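# Four arms remove elastic band from tea caddies

## Task

Using the four table-mounted arms (bases in the scene frame, metres, heading measured counter-clockwise from +x in degrees: arm1 at x=+0.32 y=+0.46 z=+0.72 heading -125; arm2 at x=-0.32 y=+0.46 z=+0.72 heading -55; arm3 at x=-0.32 y=-0.46 z=+0.72 heading +55; arm4 at x=+0.32 y=-0.46 z=+0.72 heading +125), get the elastic band off the tea caddies and leave it lying flat on the table, far enough from the caddies and with no part of it crossing another part. Every caddy must remain upright and roughly where it started. At the end all grippers must have released and the arms must be moved away; anything that stays put only because a robot is holding or pressing it does not count as done.

## Robot and tools

Setup. Four identical i2rt Big YAM arms (arm1, arm2, arm3, arm4) are fixed to the tabletop at about z=0.72 m, one near each corner, all turned toward the middle. Each has six revolute joints, a two-finger gripper and a wrist camera. Two room cameras, cam_high (overhead, looking down) and cam_low (side view from about x=-1.48), are not attached to any arm. Fully stretched, a hand reaches roughly 1.0 m from its joint-1 axis.

Frames. Everything uses one scene frame: origin on the floor, +z up, table top near z=0.72. The hand point is midway between the fingertips; the hand z axis runs along the fingers, and the fingers open and close along hand y.

Joints (all absolute targets, radians except gripper in metres; tolerance for counting as reached in brackets):
- joint1_rad -2.879..2.879 (±0.045): yaw about the base, positive counter-clockwise seen from above; 0 unfolds the arm along the base heading.
- joint2_rad 0..3.141 (±0.14): shoulder; 0 has the upper arm pointing backward roughly horizontal, increasing lifts it up and over to the front.
- joint3_rad 0..3.019 (±0.09): elbow; 0 is fully folded, increasing opens it.
- joint4_rad -1.692..1.57 (±0.055): hand pitch, positive tilts fingers up.
- joint5_rad -1.57..1.57 (±0.03): hand sideways swing, positive toward the arm's right.
- joint6_rad -2.094..2.094 (±0.035): hand roll, positive clockwise viewed from behind the hand.
- gripper_m 0..0.093 (±0.003): fingertip gap. Pad force is capped around 50-62 N.
Joints move at different speeds, so the path between two postures can sweep wide.

Tool execute_actions. Argument actions is a list holding zero or one action object. That object is keyed by arm name; under each arm put {"joints": {...}} with any subset of the seven joint names above mapped to absolute target numbers. One object covers all arms at once; each arm gets its own joints dict. Example: {"actions":[{"arm1":{"joints":{"gripper_m":0.05}},"arm2":{"joints":{"joint1_rad":0.3}}}],"cameras":["cam_high"]}. All motions start together and may finish at different times; an action is capped at 15 s. Joints or arms left out may still be driving toward earlier targets. Unknown keys or out-of-range numbers reject the whole call and nothing moves. Optional cameras lists which images to return (arm1_cam_wrist..arm4_cam_wrist, cam_high, cam_low, or "all"; omitted or null means all, [] means none); a "pictures" line gives their order. An empty actions list just reports state and images.

Tool wait: seconds 0 to 10; commands nothing, the scene keeps running, returns state and images. Tool zoom_image: camera plus region [x0, y0, x1, y1] in pixels of that camera's latest full image, top-left origin, at most 504x504. Tool finished_scene: scene number; ends that scene irreversibly and reports success. Replying without any tool call ends the run.

Reading results. joint_positions gives actual joint values. joint_status reports how each commanded motion ended: reached, "off_target" (stopped short and may keep pushing), "contact_stop" or "time_out" (old target dropped, joint holds where it stopped; after time_out a joint may keep a nearby target and keep pushing, listed in on_its_own), "not_followed" (a self/arm-collision check withheld the arm's joint targets, usually with a "cause:" line; gripper commands still run, and withheld targets may be retried later). on_its_own lists what the robot is doing without this call's command; "held at" is the held target, not the position. To relieve a pushing joint, command its reported position. Tiny target changes may not move a joint. If a stop is reported, further motion calls in that same reply are skipped.

Heat. Sustained load or pushing warms motors; MOTOR HOT appears from 85 °C, and at 100 °C an OVER-TEMPERATURE FAULT makes that whole arm go limp and drop until it cools, with joints marked "limit_stop_at_motor_heat" (resend targets afterwards). Heat builds even while you are thinking, because the robot keeps holding its last command.

Avoid. A hard squeeze between two arms fails the task at once; hard collisions may too. The anti-collision check can be late and ignores fingers, gripper housings and wrist cameras. Arms touch contact and keep pushing hard, so do not drive into the table, caddies or each other. Do not knock caddies over or push anything off the work area, and avoid drops, slips and slams. Finish with grippers open and arms withdrawn so nothing is held in place by a robot.

Each tool is called as name([rows], argument=value, ...), one row to a line, values as JSON.

## Session

execute_actions(actions=[])

Scene clock: 0.00 s.
Motor temperatures (°C, as the motors report them): arm1=[18 20 19 20 20 21] | arm2=[19 20 20 21 19 19] | arm3=[19 19 19 19 19 21] | arm4=[22 19 19 22 19 18]
arm1.joint_positions: joint1_rad=-0.017 joint2_rad=+0.447 joint3_rad=+1.471 joint4_rad=-1.522 joint5_rad=-0.015 joint6_rad=+0.012 gripper_m=+0.095
arm1.joint_status: not commanded
arm1.hand: x=+0.2472 y=+0.3534 z=+1.3594 quat_wxyz=(-0.233, -0.770, -0.386, +0.451) (m; scene frame)
arm2.joint_positions: joint1_rad=+0.010 joint2_rad=+0.445 joint3_rad=+1.474 joint4_rad=-1.548 joint5_rad=-0.008 joint6_rad=-0.009 gripper_m=+0.094
arm2.joint_status: not commanded
arm2.hand: x=-0.2434 y=+0.3676 z=+1.3071 quat_wxyz=(-0.447, -0.381, -0.776, +0.229) (m; scene frame)
arm3.joint_positions: joint1_rad=+0.014 joint2_rad=+0.441 joint3_rad=+1.470 joint4_rad=-1.539 joint5_rad=-0.010 joint6_rad=-0.016 gripper_m=+0.094
arm3.joint_status: not commanded
arm3.hand: x=-0.2584 y=-0.3577 z=+1.3439 quat_wxyz=(-0.441, +0.430, -0.747, -0.248) (m; scene frame)
arm4.joint_positions: joint1_rad=+0.008 joint2_rad=+0.450 joint3_rad=+1.453 joint4_rad=-1.526 joint5_rad=-0.008 joint6_rad=+0.010 gripper_m=+0.094
arm4.joint_status: not commanded
arm4.hand: x=+0.2450 y=-0.3527 z=+1.3156 quat_wxyz=(-0.228, +0.765, -0.407, -0.444) (m; scene frame)
pictures: arm1_cam_wrist, arm2_cam_wrist, arm3_cam_wrist, arm4_cam_wrist, cam_high, cam_low
Images, in order (width x height): arm1_cam_wrist 616x616, arm2_cam_wrist 616x616, arm3_cam_wrist 616x616, arm4_cam_wrist 616x616, cam_high 672x504, cam_low 672x504.

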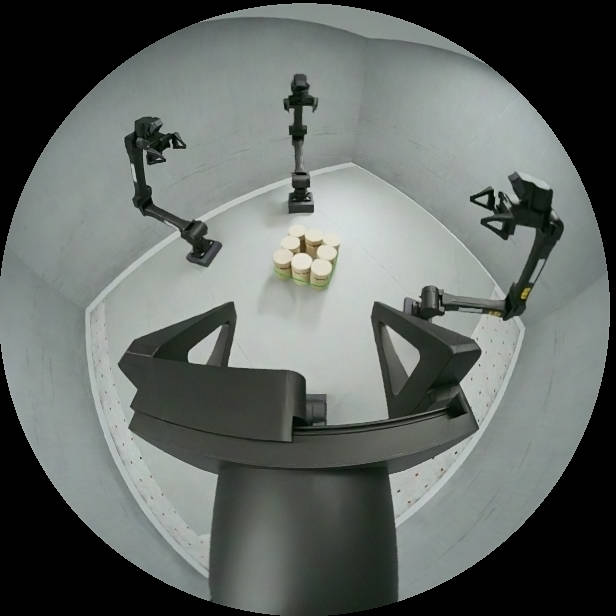

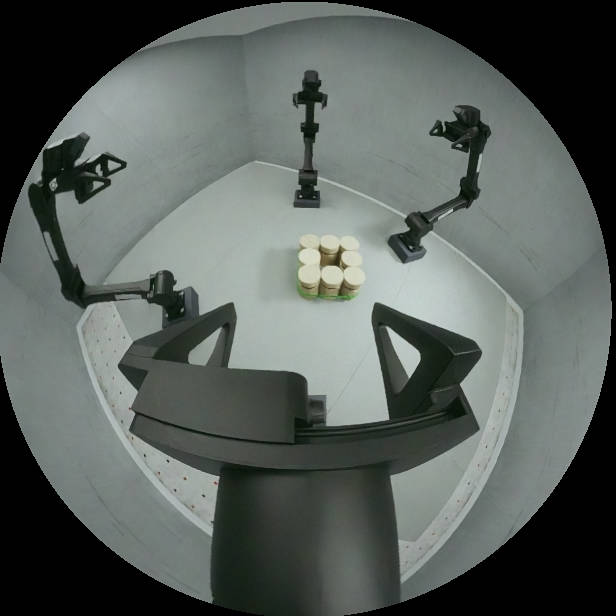

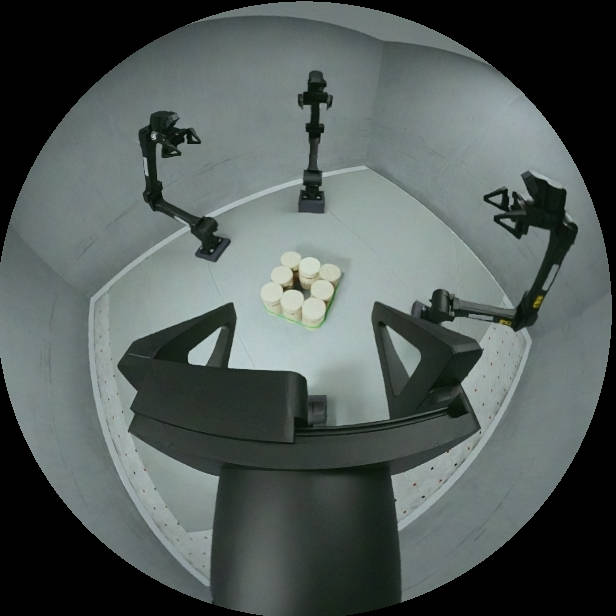

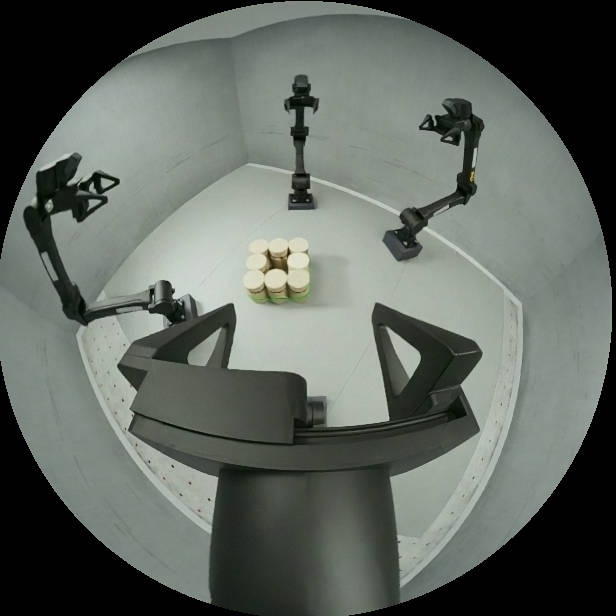

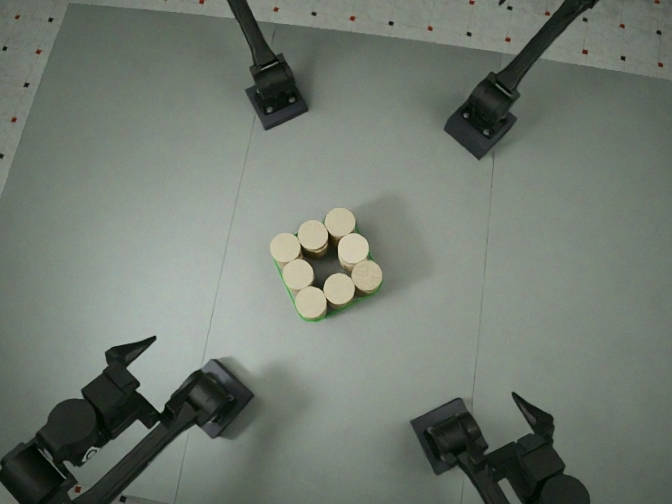

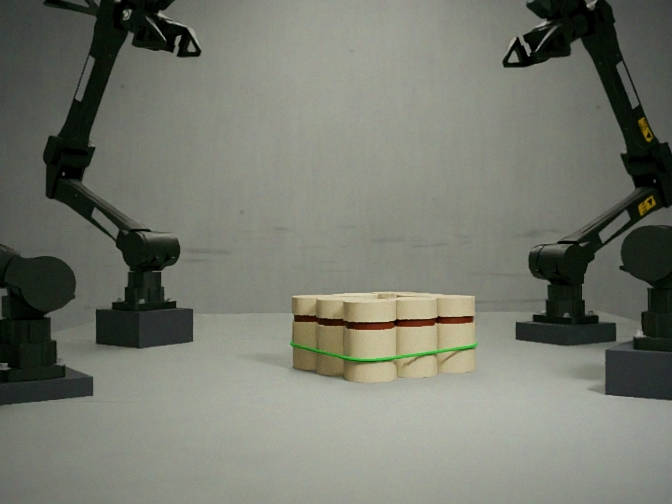

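zoom_image(camera="cam_high", region=[250, 190, 410, 340])

zoom_image(camera="cam_low", region=[270, 270, 500, 400])

execute_actions([
  {"arm1":{"joints":{"joint4_rad":-0.9}},"arm2":{"joints":{"joint3_rad":0.9}},"arm3":{"joints":{"joint2_rad":1.0}},"arm4":{"joints":{"joint5_rad":0.5,"gripper_m":0.0}}},
], cameras=["cam_high"])

Region (250, 190, 410, 340) of cam_high's 672x504 image, scaled by 3.150, with more detail than that image has; it fills the top 472 rows of this view, and the rest is white.

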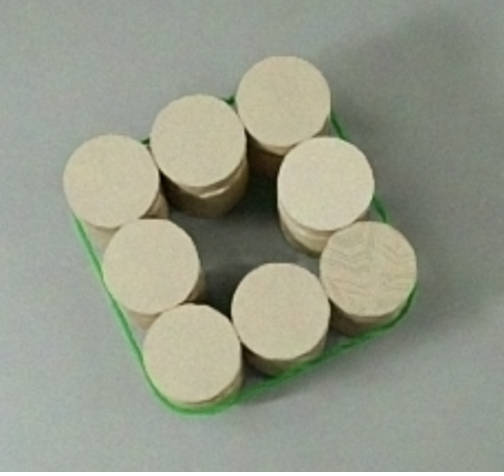

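Region (270, 270, 500, 400) of cam_low's 672x504 image, scaled by 2.191, with more detail than that image has; it fills the top 285 rows of this view, and the rest is white.

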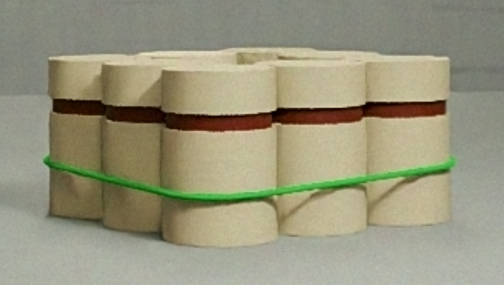

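Scene clock: 16.33 s.
Motor temperatures (°C, as the motors report them): arm1=[18 20 20 20 20 21] | arm2=[19 20 22 21 19 19] | arm3=[19 19 21 19 19 21] | arm4=[22 19 21 22 19 18]
arm1.joint_positions: joint1_rad=-0.017 joint2_rad=+0.447 joint3_rad=+1.471 joint4_rad=-0.914 joint5_rad=-0.015 joint6_rad=+0.012 gripper_m=+0.095
arm1.joint_status: all done
arm1.hand: x=+0.2302 y=+0.3291 z=+1.5035 quat_wxyz=(-0.339, -0.598, -0.303, +0.660) (m; scene frame)
arm2.joint_positions: joint1_rad=+0.010 joint2_rad=+0.450 joint3_rad=+0.907 joint4_rad=-1.548 joint5_rad=-0.008 joint6_rad=-0.009 gripper_m=+0.094
arm2.joint_status: all done
arm2.hand: x=-0.2176 y=+0.3284 z=+1.0541 quat_wxyz=(-0.212, -0.431, -0.870, +0.109) (m; scene frame)
arm3.joint_positions: joint1_rad=+0.014 joint2_rad=+1.007 joint3_rad=+1.468 joint4_rad=-1.539 joint5_rad=-0.010 joint6_rad=-0.016 gripper_m=+0.094
arm3.joint_status: all done
arm3.hand: x=-0.1462 y=-0.1735 z=+1.2233 quat_wxyz=(-0.211, +0.482, -0.841, -0.122) (m; scene frame)
arm4.joint_positions: joint1_rad=+0.008 joint2_rad=+0.450 joint3_rad=+1.453 joint4_rad=-1.526 joint5_rad=+0.497 joint6_rad=+0.010 gripper_m=+0.001
arm4.joint_status: all done
arm4.hand: x=+0.3240 y=-0.3206 z=+1.3262 quat_wxyz=(-0.413, +0.683, -0.504, -0.330) (m; scene frame)
pictures: cam_high
Images, in order (width x height): cam_high 672x504.

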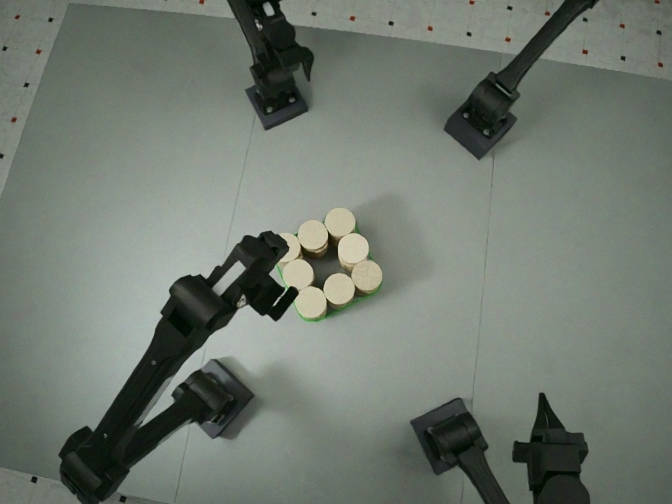

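execute_actions([
  {"arm1":{"joints":{"joint1_rad":0.07,"joint2_rad":1.528,"joint3_rad":0.682,"joint4_rad":-0.114,"joint5_rad":0,"joint6_rad":-1.22,"gripper_m":0.03}},"arm2":{"joints":{"joint1_rad":-0.272,"joint2_rad":1.385,"joint3_rad":0.70,"joint4_rad":-0.275,"joint5_rad":0,"joint6_rad":1.37,"gripper_m":0.03}},"arm3":{"joints":{"joint1_rad":-0.108,"joint2_rad":0.842,"joint3_rad":0.225,"joint4_rad":-0.343,"joint5_rad":0,"joint6_rad":-1.31,"gripper_m":0.03}},"arm4":{"joints":{"joint1_rad":0.132,"joint2_rad":0.976,"joint3_rad":0.357,"joint4_rad":-0.341,"joint5_rad":0,"joint6_rad":1.67,"gripper_m":0.03}}},
])

Scene clock: 138.53 s.
Motor temperatures (°C, as the motors report them): arm1=[18 21 21 20 20 21] | arm2=[19 20 25 21 19 19] | arm3=[19 19 29 19 19 21] | arm4=[22 19 23 22 19 18]
arm1.joint_positions: joint1_rad=+0.066 joint2_rad=+1.513 joint3_rad=+0.674 joint4_rad=-0.126 joint5_rad=-0.003 joint6_rad=-1.210 gripper_m=+0.030
arm1.joint_status: all done
arm1.hand: x=+0.0744 y=+0.0675 z=+0.8179 quat_wxyz=(+0.030, -0.423, -0.857, +0.292) (m; scene frame)
arm2.joint_positions: joint1_rad=-0.269 joint2_rad=+1.385 joint3_rad=+0.710 joint4_rad=-0.296 joint5_rad=-0.001 joint6_rad=+1.354 gripper_m=+0.030
arm2.joint_status: all done
arm2.hand: x=-0.1599 y=+0.0338 z=+0.8214 quat_wxyz=(-0.296, -0.915, -0.272, -0.017) (m; scene frame)
arm3.joint_positions: joint1_rad=-0.102 joint2_rad=+0.844 joint3_rad=+0.221 joint4_rad=-0.361 joint5_rad=-0.001 joint6_rad=-1.300 gripper_m=+0.030
arm3.joint_status: all done
arm3.hand: x=-0.1550 y=-0.2500 z=+0.8139 quat_wxyz=(-0.284, +0.855, -0.431, +0.056) (m; scene frame)
arm4.joint_positions: joint1_rad=+0.128 joint2_rad=+0.983 joint3_rad=+0.353 joint4_rad=-0.360 joint5_rad=+0.002 joint6_rad=+1.660 gripper_m=+0.030
arm4.joint_status: all done
arm4.hand: x=+0.1152 y=-0.2243 z=+0.8121 quat_wxyz=(+0.111, +0.296, -0.912, -0.262) (m; scene frame)
pictures: arm1_cam_wrist, arm2_cam_wrist, arm3_cam_wrist, arm4_cam_wrist, cam_high, cam_low
camera_calibration (this result's frames):
arm1_cam_wrist: T_world_to_cam=[[-0.712904, -0.47716, 0.513893, -0.333855], [-0.341784, 0.876304, 0.339522, -0.30968], [-0.612333, 0.0664066, -0.787806, 0.807067], [0, 0, 0, 1]] pos_world=[0.150343, 0.0584772, 0.912521]
arm2_cam_wrist: T_world_to_cam=[[-0.493139, 0.670717, -0.554033, 0.352772], [0.576058, 0.728988, 0.369775, -0.229564], [0.651898, -0.136804, -0.745865, 0.850353], [0, 0, 0, 1]] pos_world=[-0.248135, 0.0470712, 0.914583]
arm3_cam_wrist: T_world_to_cam=[[0.709236, 0.463277, 0.531374, -0.202433], [0.304401, -0.881115, 0.361908, -0.462642], [0.635865, -0.0949272, -0.76594, 0.822179], [0, 0, 0, 1]] pos_world=[-0.238393, -0.235811, 0.904742]
arm4_cam_wrist: T_world_to_cam=[[0.484789, -0.6891, -0.538628, 0.225946], [-0.444592, -0.724492, 0.526734, -0.533686], [-0.753205, -0.0158851, -0.657594, 0.743609], [0, 0, 0, 1]] pos_world=[0.213281, -0.21914, 0.891805]
Images, in order (width x height): arm1_cam_wrist 616x616, arm2_cam_wrist 616x616, arm3_cam_wrist 616x616, arm4_cam_wrist 616x616, cam_high 672x504, cam_low 672x504.

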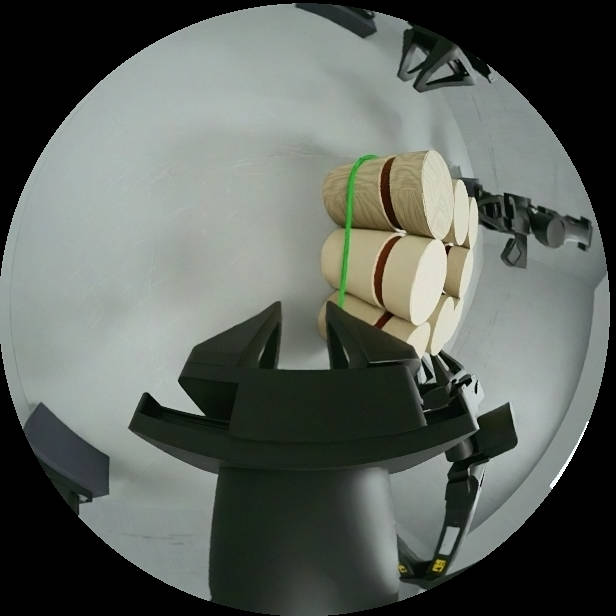

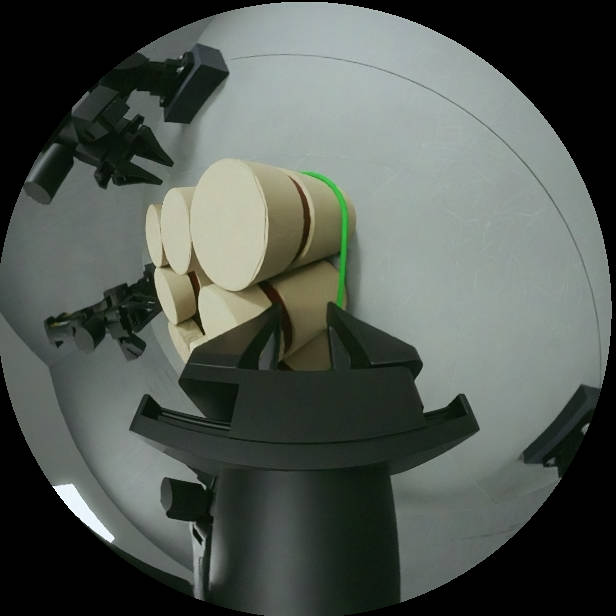

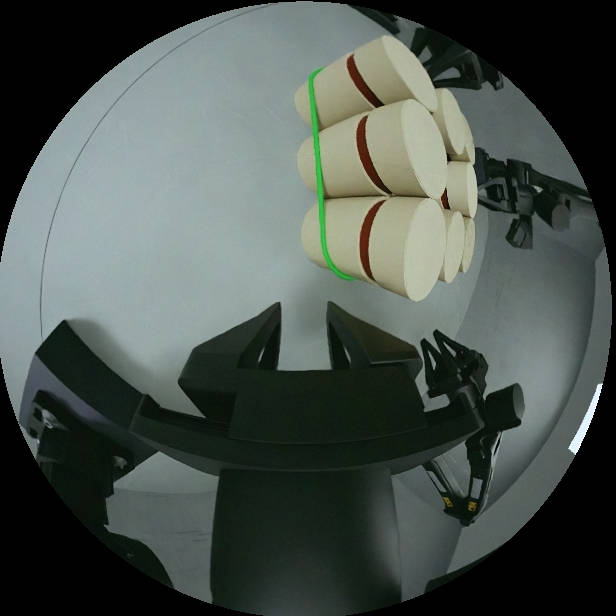

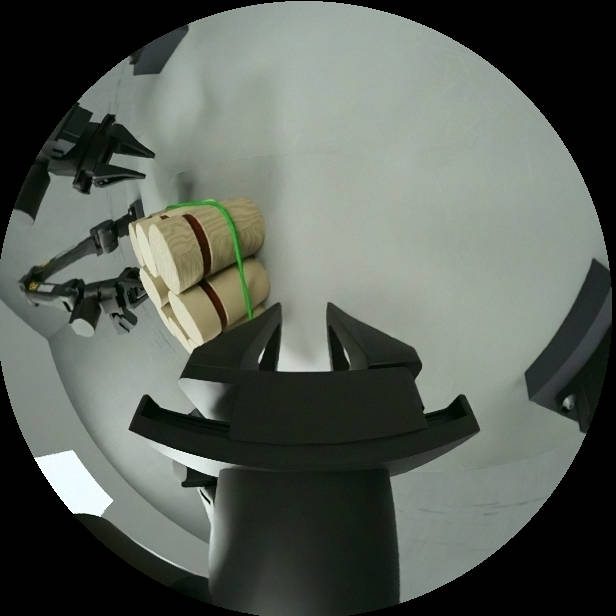

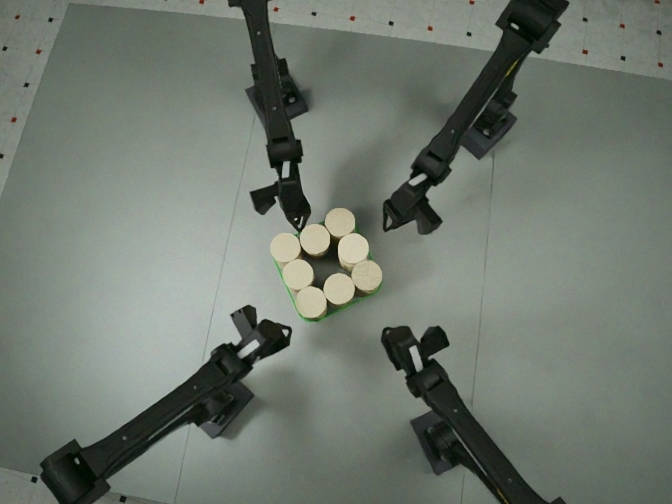

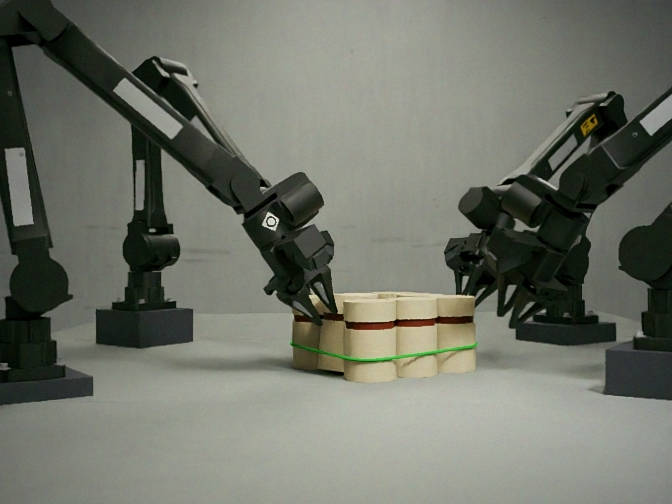

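execute_actions([
  {"arm1":{"joints":{"joint1_rad":-0.046,"joint2_rad":1.6,"joint3_rad":0.75,"joint4_rad":-0.096,"joint6_rad":-1.34}},"arm2":{"joints":{"joint1_rad":-0.33,"joint2_rad":1.33,"joint3_rad":0.62,"joint4_rad":-0.235,"joint6_rad":1.31}},"arm3":{"joints":{"joint1_rad":0.089,"joint2_rad":1.04,"joint3_rad":0.288,"joint4_rad":-0.19,"joint6_rad":-1.14}},"arm4":{"joints":{"joint1_rad":0.14,"joint2_rad":1.29,"joint3_rad":0.542,"joint4_rad":-0.195}}},
])

Scene clock: 180.40 s.
Motor temperatures (°C, as the motors report them): arm1=[18 21 22 20 20 21] | arm2=[19 20 25 21 19 19] | arm3=[19 19 28 19 19 21] | arm4=[22 19 24 22 19 18]
arm1.joint_positions: joint1_rad=-0.055 joint2_rad=+1.586 joint3_rad=+0.724 joint4_rad=-0.106 joint5_rad=-0.002 joint6_rad=-1.330 gripper_m=+0.030
arm1.joint_status: all done
arm1.hand: x=+0.0156 y=+0.0841 z=+0.8079 quat_wxyz=(+0.066, -0.424, -0.857, +0.286) (m; scene frame)
arm2.joint_positions: joint1_rad=-0.330 joint2_rad=+1.338 joint3_rad=+0.627 joint4_rad=-0.252 joint5_rad=-0.001 joint6_rad=+1.326 gripper_m=+0.030
arm2.joint_status: all done
arm2.hand: x=-0.1938 y=+0.0487 z=+0.8120 quat_wxyz=(-0.301, -0.919, -0.257, -0.004) (m; scene frame)
arm3.joint_positions: joint1_rad=+0.080 joint2_rad=+1.031 joint3_rad=+0.257 joint4_rad=-0.208 joint5_rad=+0.000 joint6_rad=-1.149 gripper_m=+0.030
arm3.joint_status: all done
arm3.hand: x=-0.1829 y=-0.1985 z=+0.8020 quat_wxyz=(-0.290, +0.861, -0.418, +0.008) (m; scene frame)
arm4.joint_positions: joint1_rad=+0.131 joint2_rad=+1.292 joint3_rad=+0.522 joint4_rad=-0.205 joint5_rad=+0.002 joint6_rad=+1.662 gripper_m=+0.030
arm4.joint_status: all done
arm4.hand: x=+0.0599 y=-0.1626 z=+0.8028 quat_wxyz=(+0.114, +0.296, -0.910, -0.269) (m; scene frame)
pictures: arm1_cam_wrist, arm2_cam_wrist, arm3_cam_wrist, arm4_cam_wrist, cam_high, cam_low
camera_calibration (this result's frames):
arm1_cam_wrist: T_world_to_cam=[[-0.694615, -0.483012, 0.533114, -0.378051], [-0.301636, 0.868334, 0.393715, -0.384668], [-0.65309, 0.112674, -0.748851, 0.727341], [0, 0, 0, 1]] pos_world=[0.0963892, 0.069465, 0.897664]
arm2_cam_wrist: T_world_to_cam=[[-0.473764, 0.681664, -0.557569, 0.32684], [0.608051, 0.711191, 0.352819, -0.196614], [0.637042, -0.171877, -0.751423, 0.870793], [0, 0, 0, 1]] pos_world=[-0.280336, 0.0667045, 0.905938]
arm3_cam_wrist: T_world_to_cam=[[0.717799, 0.479475, 0.504846, -0.17413], [0.377132, -0.87726, 0.29696, -0.338381], [0.585266, -0.022764, -0.810522, 0.876425], [0, 0, 0, 1]] pos_world=[-0.260337, -0.193407, 0.898756]
arm4_cam_wrist: T_world_to_cam=[[0.480064, -0.682629, -0.55096, 0.301548], [-0.438082, -0.730697, 0.523609, -0.507532], [-0.760015, -0.0100005, -0.649828, 0.691902], [0, 0, 0, 1]] pos_world=[0.158753, -0.158087, 0.881507]
Images, in order (width x height): arm1_cam_wrist 616x616, arm2_cam_wrist 616x616, arm3_cam_wrist 616x616, arm4_cam_wrist 616x616, cam_high 672x504, cam_low 672x504.

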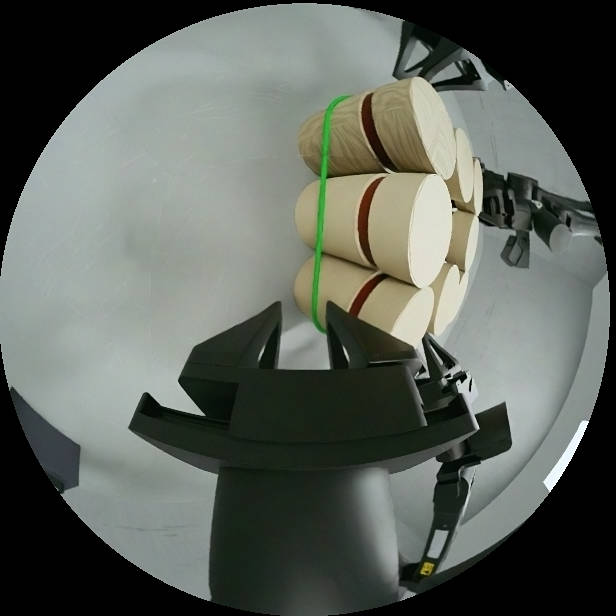

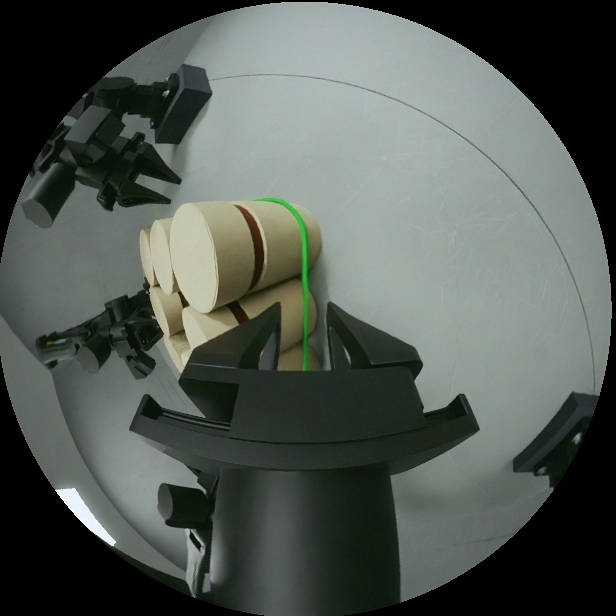

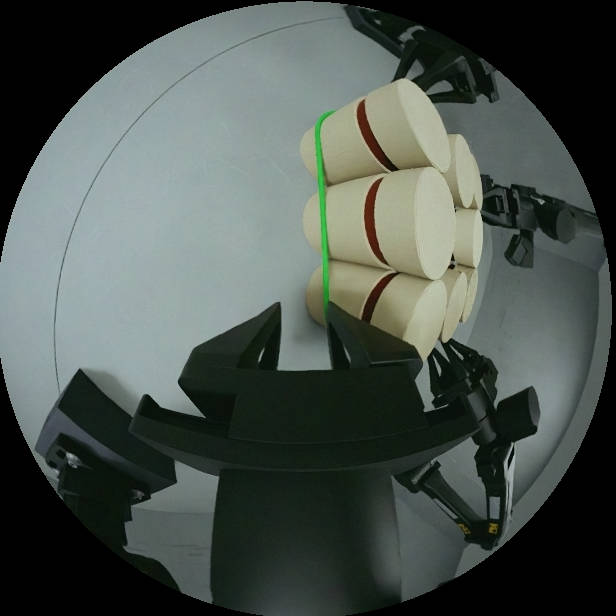

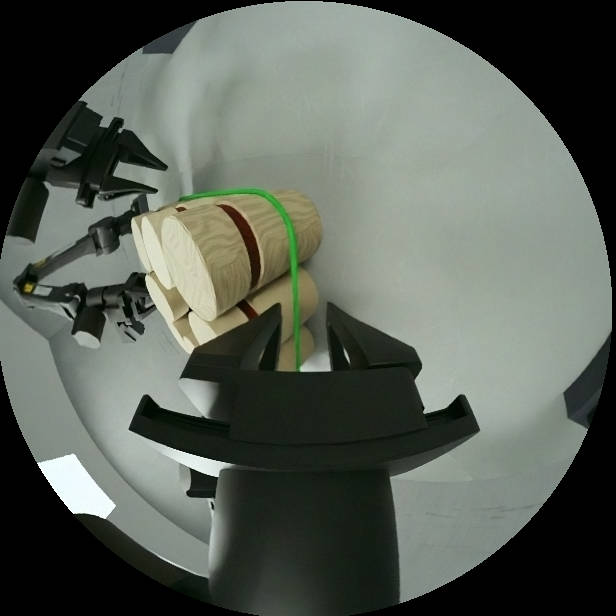

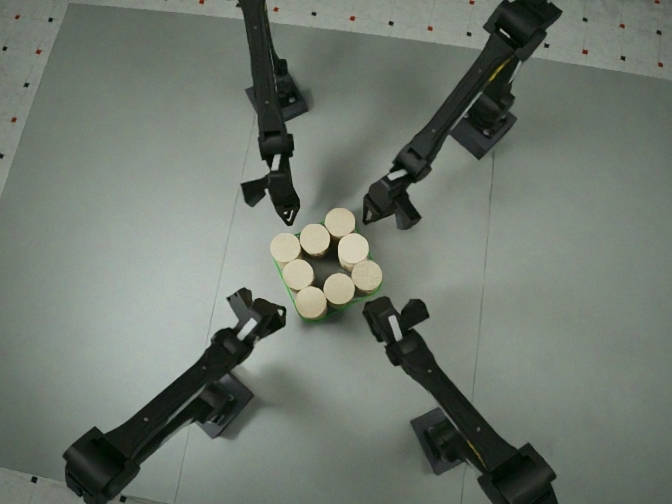

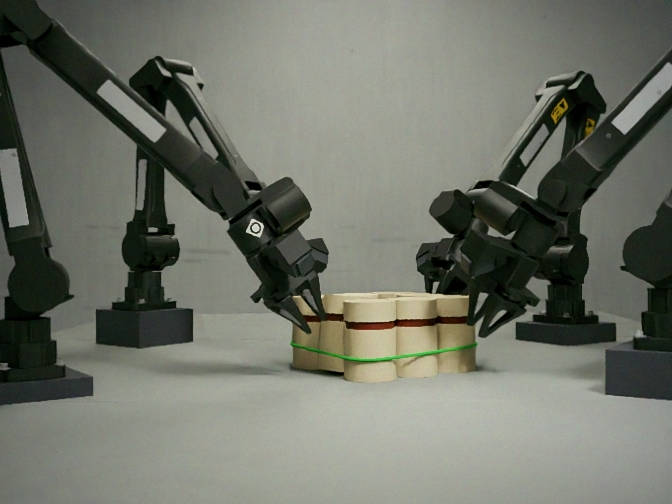

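execute_actions([
  {"arm1":{"joints":{"joint1_rad":-0.032,"joint2_rad":1.75,"joint3_rad":0.812,"joint4_rad":0.0}},"arm2":{"joints":{"joint2_rad":1.497,"joint3_rad":0.665,"joint4_rad":-0.096}},"arm3":{"joints":{"joint1_rad":0.11,"joint2_rad":1.297,"joint3_rad":0.312,"joint4_rad":0.061}},"arm4":{"joints":{"joint1_rad":0.106,"joint2_rad":1.434,"joint3_rad":0.545,"joint4_rad":-0.042}}},
])

Scene clock: 212.10 s.
Motor temperatures (°C, as the motors report them): arm1=[18 21 23 20 20 21] | arm2=[19 21 25 21 19 19] | arm3=[19 19 30 20 19 21] | arm4=[22 20 25 22 19 18]
arm1.joint_positions: joint1_rad=-0.038 joint2_rad=+1.741 joint3_rad=+0.798 joint4_rad=-0.010 joint5_rad=-0.002 joint6_rad=-1.331 gripper_m=+0.030
arm1.joint_status: all done
arm1.hand: x=-0.0004 y=+0.0512 z=+0.7744 quat_wxyz=(+0.065, -0.416, -0.859, +0.293) (m; scene frame)
arm2.joint_positions: joint1_rad=-0.330 joint2_rad=+1.505 joint3_rad=+0.627 joint4_rad=-0.114 joint5_rad=-0.001 joint6_rad=+1.326 gripper_m=+0.030
arm2.joint_status: all done
arm2.hand: x=-0.1905 y=+0.0362 z=+0.7614 quat_wxyz=(-0.287, -0.923, -0.258, -0.003) (m; scene frame)
arm3.joint_positions: joint1_rad=+0.098 joint2_rad=+1.287 joint3_rad=+0.283 joint4_rad=+0.043 joint5_rad=+0.000 joint6_rad=-1.149 gripper_m=+0.030
arm3.joint_status: all done
arm3.hand: x=-0.1733 y=-0.1676 z=+0.7727 quat_wxyz=(-0.301, +0.862, -0.409, +0.006) (m; scene frame)
arm4.joint_positions: joint1_rad=+0.113 joint2_rad=+1.439 joint3_rad=+0.522 joint4_rad=-0.061 joint5_rad=+0.002 joint6_rad=+1.662 gripper_m=+0.030
arm4.joint_status: all done
arm4.hand: x=+0.0564 y=-0.1476 z=+0.7663 quat_wxyz=(+0.111, +0.288, -0.913, -0.268) (m; scene frame)
pictures: arm1_cam_wrist, arm2_cam_wrist, arm3_cam_wrist, arm4_cam_wrist, cam_high, cam_low
camera_calibration (this result's frames):
arm1_cam_wrist: T_world_to_cam=[[-0.681335, -0.48883, 0.54482, -0.395931], [-0.312908, 0.867391, 0.386938, -0.342401], [-0.661719, 0.0931557, -0.743942, 0.692699], [0, 0, 0, 1]] pos_world=[0.0814704, 0.0389232, 0.863528]
arm2_cam_wrist: T_world_to_cam=[[-0.478529, 0.696751, -0.534366, 0.289686], [0.611152, 0.701255, 0.367063, -0.181773], [0.630478, -0.150929, -0.761392, 0.834128], [0, 0, 0, 1]] pos_world=[-0.276186, 0.0515246, 0.856619]
arm3_cam_wrist: T_world_to_cam=[[0.704352, 0.481998, 0.521121, -0.195459], [0.389734, -0.876166, 0.283619, -0.293458], [0.593292, 0.0033308, -0.80498, 0.849276], [0, 0, 0, 1]] pos_world=[-0.251827, -0.165736, 0.868738]
arm4_cam_wrist: T_world_to_cam=[[0.469272, -0.692871, -0.547461, 0.289769], [-0.452276, -0.72106, 0.524899, -0.477753], [-0.758439, 0.00128348, -0.651742, 0.66874], [0, 0, 0, 1]] pos_world=[0.155142, -0.144575, 0.845255]
Images, in order (width x height): arm1_cam_wrist 616x616, arm2_cam_wrist 616x616, arm3_cam_wrist 616x616, arm4_cam_wrist 616x616, cam_high 672x504, cam_low 672x504.

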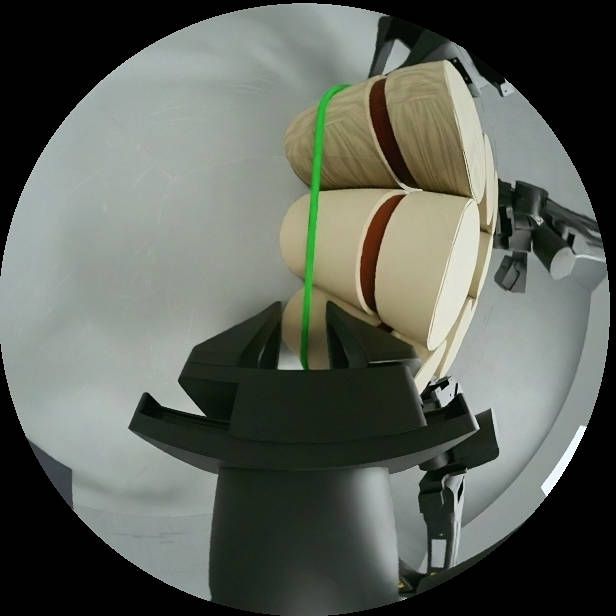

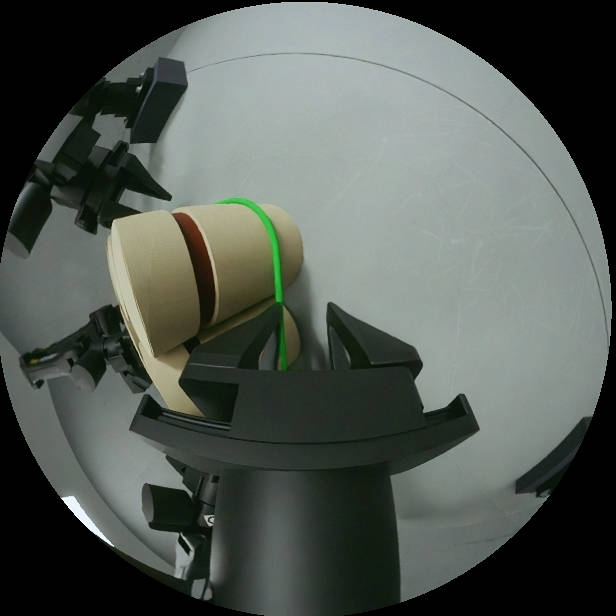

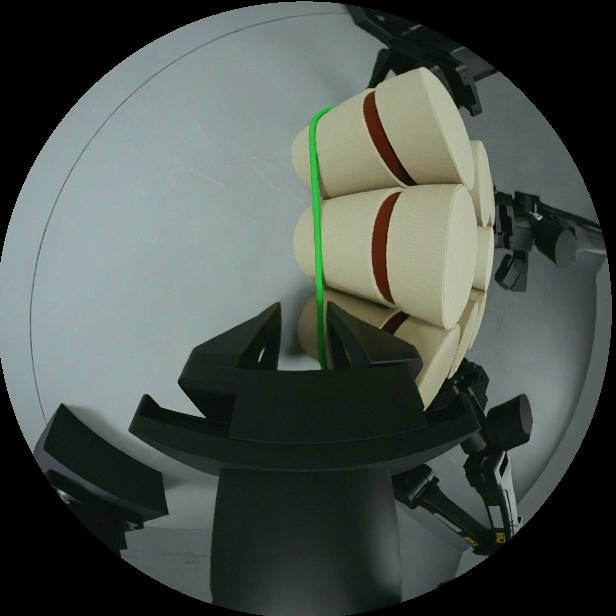

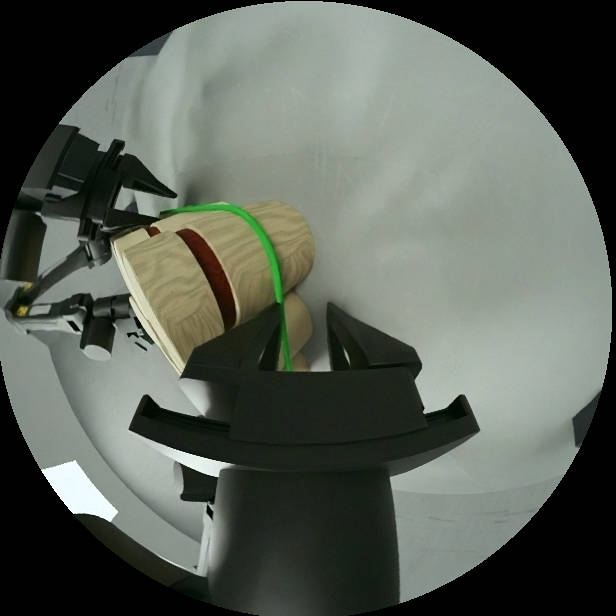

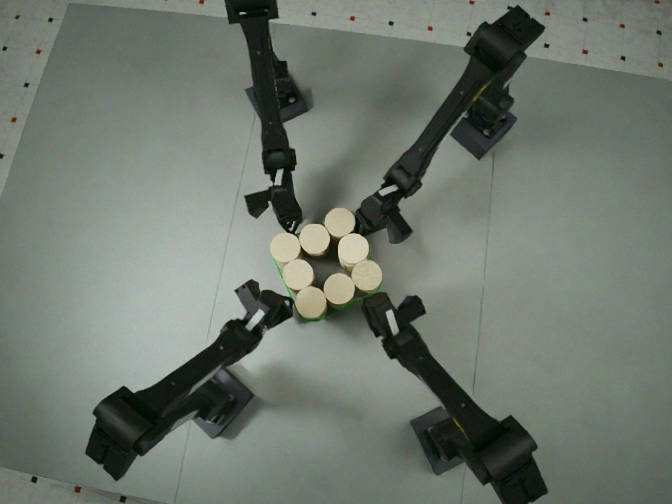

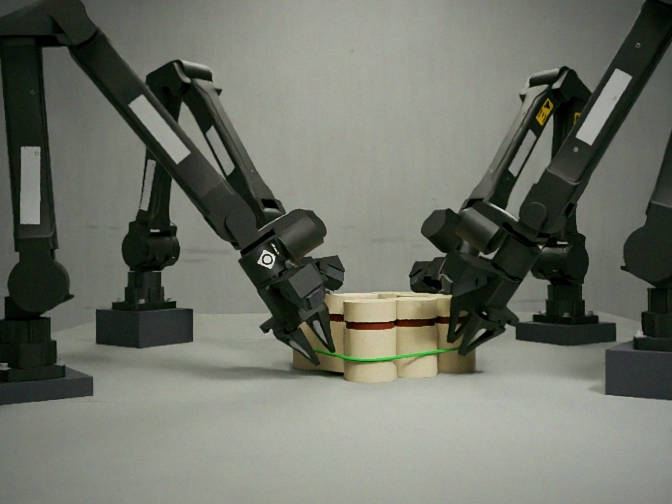

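execute_actions([
  {"arm2":{"joints":{"joint1_rad":-0.314,"joint4_rad":-0.05}},"arm3":{"joints":{"joint4_rad":0.085}},"arm4":{"joints":{"joint1_rad":0.13,"joint4_rad":-0.005}}},
], cameras=["arm2_cam_wrist","arm3_cam_wrist","arm4_cam_wrist"])

Scene clock: 223.47 s.
Motor temperatures (°C, as the motors report them): arm1=[18 21 22 20 20 21] | arm2=[19 21 26 21 19 19] | arm3=[19 19 29 20 19 21] | arm4=[22 20 25 22 19 18]
arm1.joint_positions: joint1_rad=-0.038 joint2_rad=+1.741 joint3_rad=+0.798 joint4_rad=-0.010 joint5_rad=-0.002 joint6_rad=-1.331 gripper_m=+0.030
arm1.joint_status: not commanded
arm1.hand: x=-0.0004 y=+0.0512 z=+0.7744 quat_wxyz=(+0.065, -0.416, -0.859, +0.293) (m; scene frame)
arm2.joint_positions: joint1_rad=-0.321 joint2_rad=+1.505 joint3_rad=+0.627 joint4_rad=-0.067 joint5_rad=-0.001 joint6_rad=+1.326 gripper_m=+0.030
arm2.joint_status: all done
arm2.hand: x=-0.1838 y=+0.0285 z=+0.7678 quat_wxyz=(-0.309, -0.915, -0.260, -0.005) (m; scene frame)
arm3.joint_positions: joint1_rad=+0.098 joint2_rad=+1.287 joint3_rad=+0.283 joint4_rad=+0.067 joint5_rad=+0.000 joint6_rad=-1.149 gripper_m=+0.030
arm3.joint_status: all done
arm3.hand: x=-0.1712 y=-0.1634 z=+0.7761 quat_wxyz=(-0.312, +0.858, -0.407, +0.006) (m; scene frame)
arm4.joint_positions: joint1_rad=+0.122 joint2_rad=+1.439 joint3_rad=+0.522 joint4_rad=-0.024 joint5_rad=+0.002 joint6_rad=+1.662 gripper_m=+0.030
arm4.joint_status: all done
arm4.hand: x=+0.0485 y=-0.1444 z=+0.7716 quat_wxyz=(+0.119, +0.291, -0.906, -0.284) (m; scene frame)
pictures: arm2_cam_wrist, arm3_cam_wrist, arm4_cam_wrist
camera_calibration (this result's frames):
arm2_cam_wrist: T_world_to_cam=[[-0.477537, 0.66784, -0.570918, 0.330765], [0.599462, 0.722713, 0.343993, -0.167906], [0.642342, -0.177974, -0.745467, 0.824316], [0, 0, 0, 1]] pos_world=[-0.270887, 0.0471564, 0.861099]
arm3_cam_wrist: T_world_to_cam=[[0.698758, 0.470772, 0.53862, -0.217124], [0.386791, -0.882022, 0.269128, -0.281756], [0.601772, 0.0202777, -0.79841, 0.849857], [0, 0, 0, 1]] pos_world=[-0.250722, -0.163533, 0.87131]
arm4_cam_wrist: T_world_to_cam=[[0.462111, -0.672441, -0.578167, 0.325542], [-0.432643, -0.74005, 0.514923, -0.477776], [-0.774128, 0.012188, -0.632912, 0.653955], [0, 0, 0, 1]] pos_world=[0.149102, -0.142641, 0.848132]
Images, in order (width x height): arm2_cam_wrist 616x616, arm3_cam_wrist 616x616, arm4_cam_wrist 616x616.

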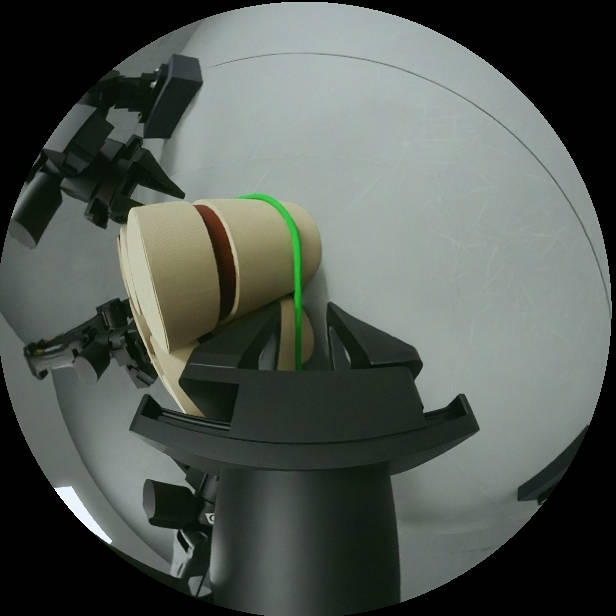

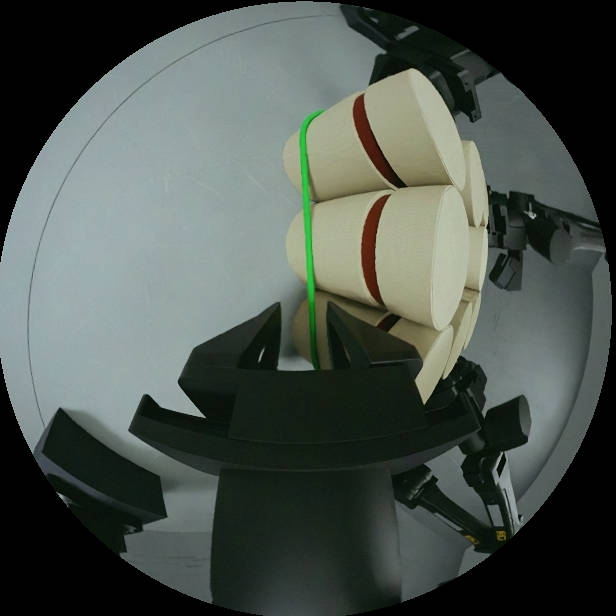

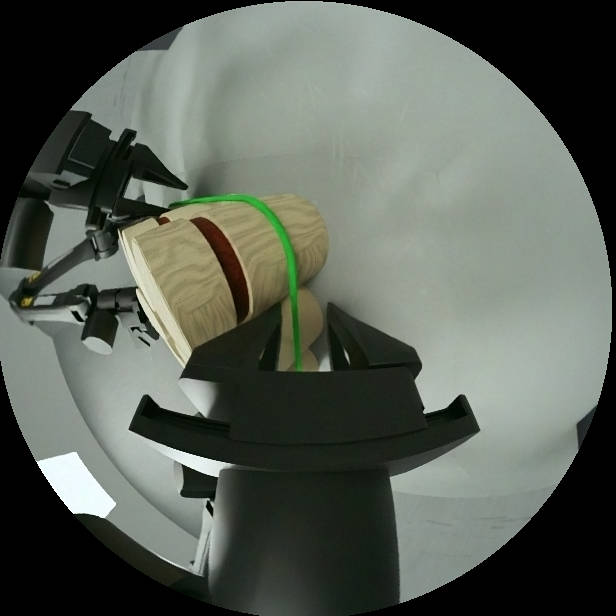

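execute_actions([
  {"arm1":{"joints":{"joint2_rad":1.83,"joint4_rad":0.109}},"arm2":{"joints":{"joint2_rad":1.569,"joint4_rad":0.035}},"arm3":{"joints":{"joint2_rad":1.455,"joint4_rad":0.25}},"arm4":{"joints":{"joint2_rad":1.53,"joint4_rad":0.102}}},
])

Scene clock: 233.40 s.
Motor temperatures (°C, as the motors report them): arm1=[18 22 22 20 20 21] | arm2=[19 21 27 22 19 19] | arm3=[19 19 29 20 19 21] | arm4=[22 20 25 22 19 18]
arm1.joint_positions: joint1_rad=-0.038 joint2_rad=+1.817 joint3_rad=+0.798 joint4_rad=+0.088 joint5_rad=+0.003 joint6_rad=-1.331 gripper_m=+0.030
arm1.joint_status: all done
arm1.hand: x=-0.0054 y=+0.0462 z=+0.7502 quat_wxyz=(+0.070, -0.415, -0.855, +0.303) (m; scene frame)
arm2.joint_positions: joint1_rad=-0.320 joint2_rad=+1.567 joint3_rad=+0.627 joint4_rad=+0.013 joint5_rad=-0.001 joint6_rad=+1.325 gripper_m=+0.030
arm2.joint_status: all done
arm2.hand: x=-0.1806 y=+0.0205 z=+0.7526 quat_wxyz=(-0.318, -0.912, -0.261, -0.006) (m; scene frame)
arm3.joint_positions: joint1_rad=+0.098 joint2_rad=+1.444 joint3_rad=+0.285 joint4_rad=+0.230 joint5_rad=+0.000 joint6_rad=-1.149 gripper_m=+0.030
arm3.joint_status: all done
arm3.hand: x=-0.1671 y=-0.1550 z=+0.7508 quat_wxyz=(-0.315, +0.857, -0.407, +0.006) (m; scene frame)
arm4.joint_positions: joint1_rad=+0.129 joint2_rad=+1.532 joint3_rad=+0.522 joint4_rad=+0.074 joint5_rad=-0.004 joint6_rad=+1.662 gripper_m=+0.030
arm4.joint_status: all done
arm4.hand: x=+0.0405 y=-0.1414 z=+0.7490 quat_wxyz=(+0.124, +0.295, -0.904, -0.285) (m; scene frame)
pictures: arm1_cam_wrist, arm2_cam_wrist, arm3_cam_wrist, arm4_cam_wrist, cam_high, cam_low
camera_calibration (this result's frames):
arm1_cam_wrist: T_world_to_cam=[[-0.673663, -0.479113, 0.562698, -0.402425], [-0.304828, 0.873744, 0.379015, -0.324579], [-0.673244, 0.0838023, -0.734656, 0.665235], [0, 0, 0, 1]] pos_world=[0.0778256, 0.0350438, 0.838183]
arm2_cam_wrist: T_world_to_cam=[[-0.475804, 0.656762, -0.585042, 0.340097], [0.596203, 0.729855, 0.334446, -0.152299], [0.646647, -0.189673, -0.738831, 0.805576], [0, 0, 0, 1]] pos_world=[-0.268303, 0.040589, 0.845092]
arm3_cam_wrist: T_world_to_cam=[[0.697099, 0.467444, 0.543644, -0.214916], [0.385965, -0.883664, 0.264892, -0.26638], [0.604221, 0.0251712, -0.796419, 0.826656], [0, 0, 0, 1]] pos_world=[-0.246852, -0.155737, 0.845765]
arm4_cam_wrist: T_world_to_cam=[[0.464874, -0.666637, -0.582655, 0.322322], [-0.420594, -0.745368, 0.517231, -0.470393], [-0.779098, 0.00461393, -0.626886, 0.628071], [0, 0, 0, 1]] pos_world=[0.141646, -0.138641, 0.824833]
Images, in order (width x height): arm1_cam_wrist 616x616, arm2_cam_wrist 616x616, arm3_cam_wrist 616x616, arm4_cam_wrist 616x616, cam_high 672x504, cam_low 672x504.

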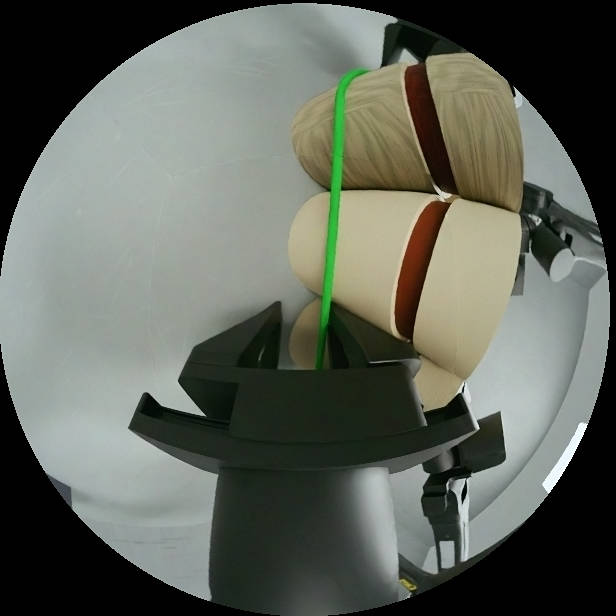

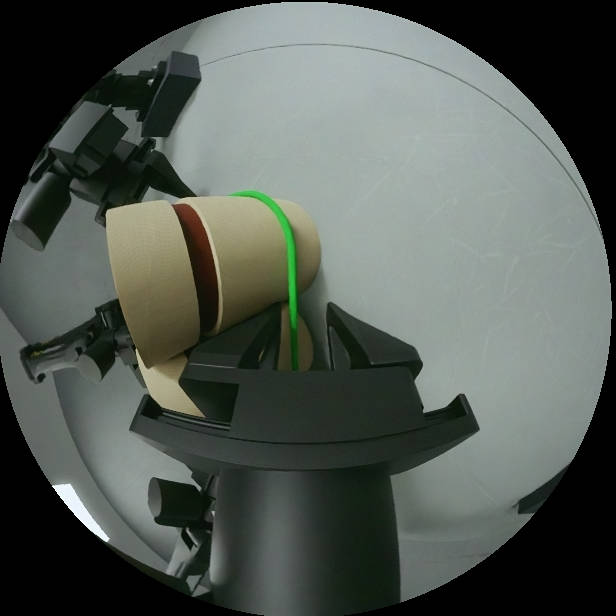

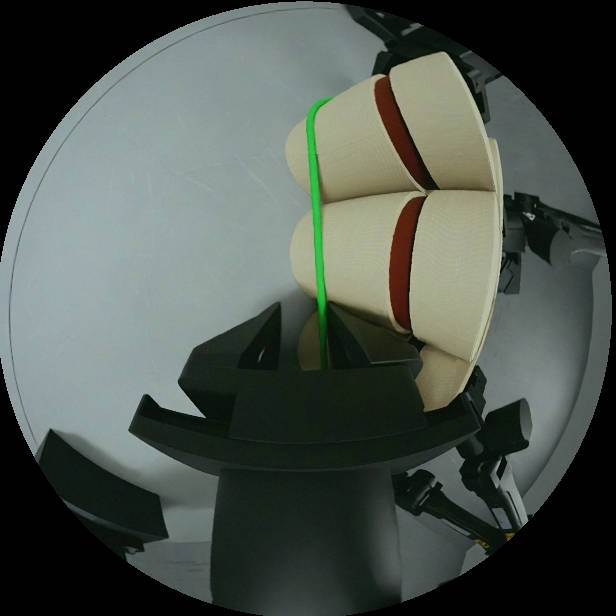

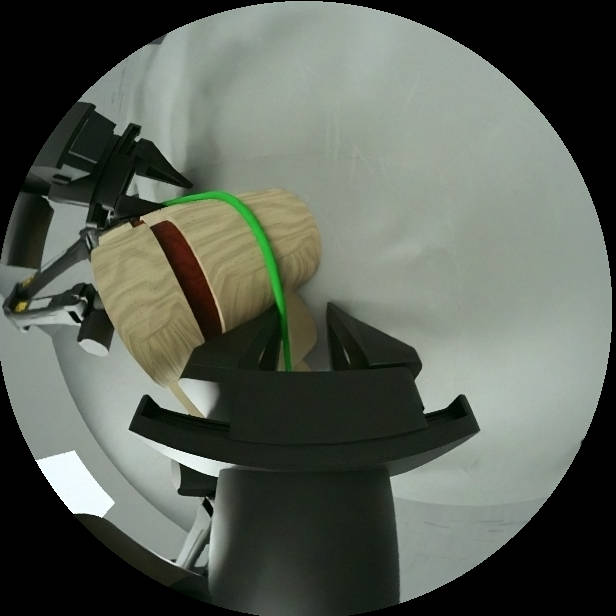

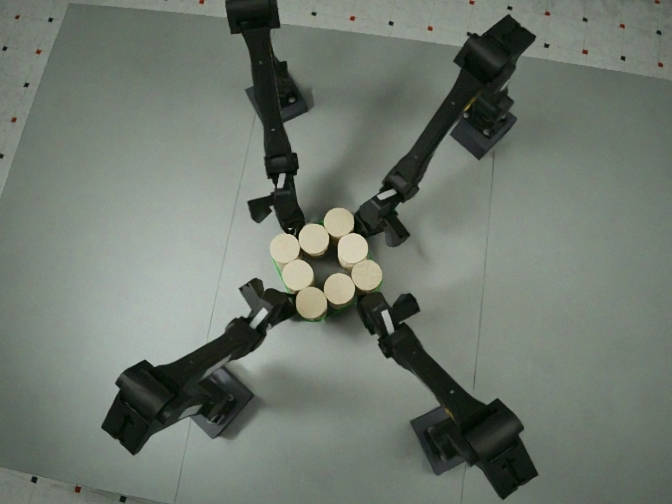

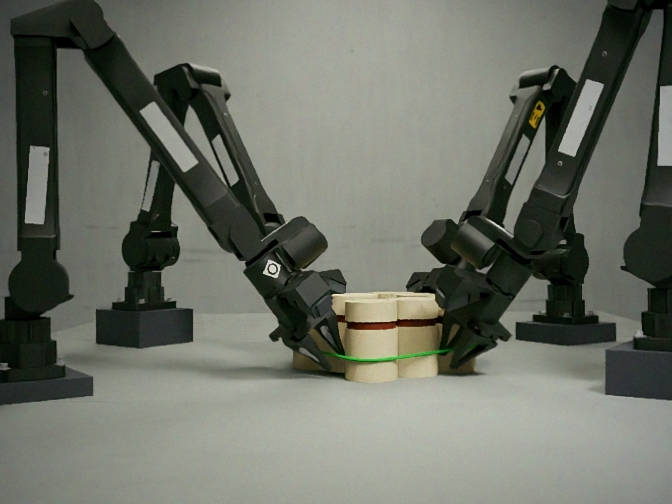

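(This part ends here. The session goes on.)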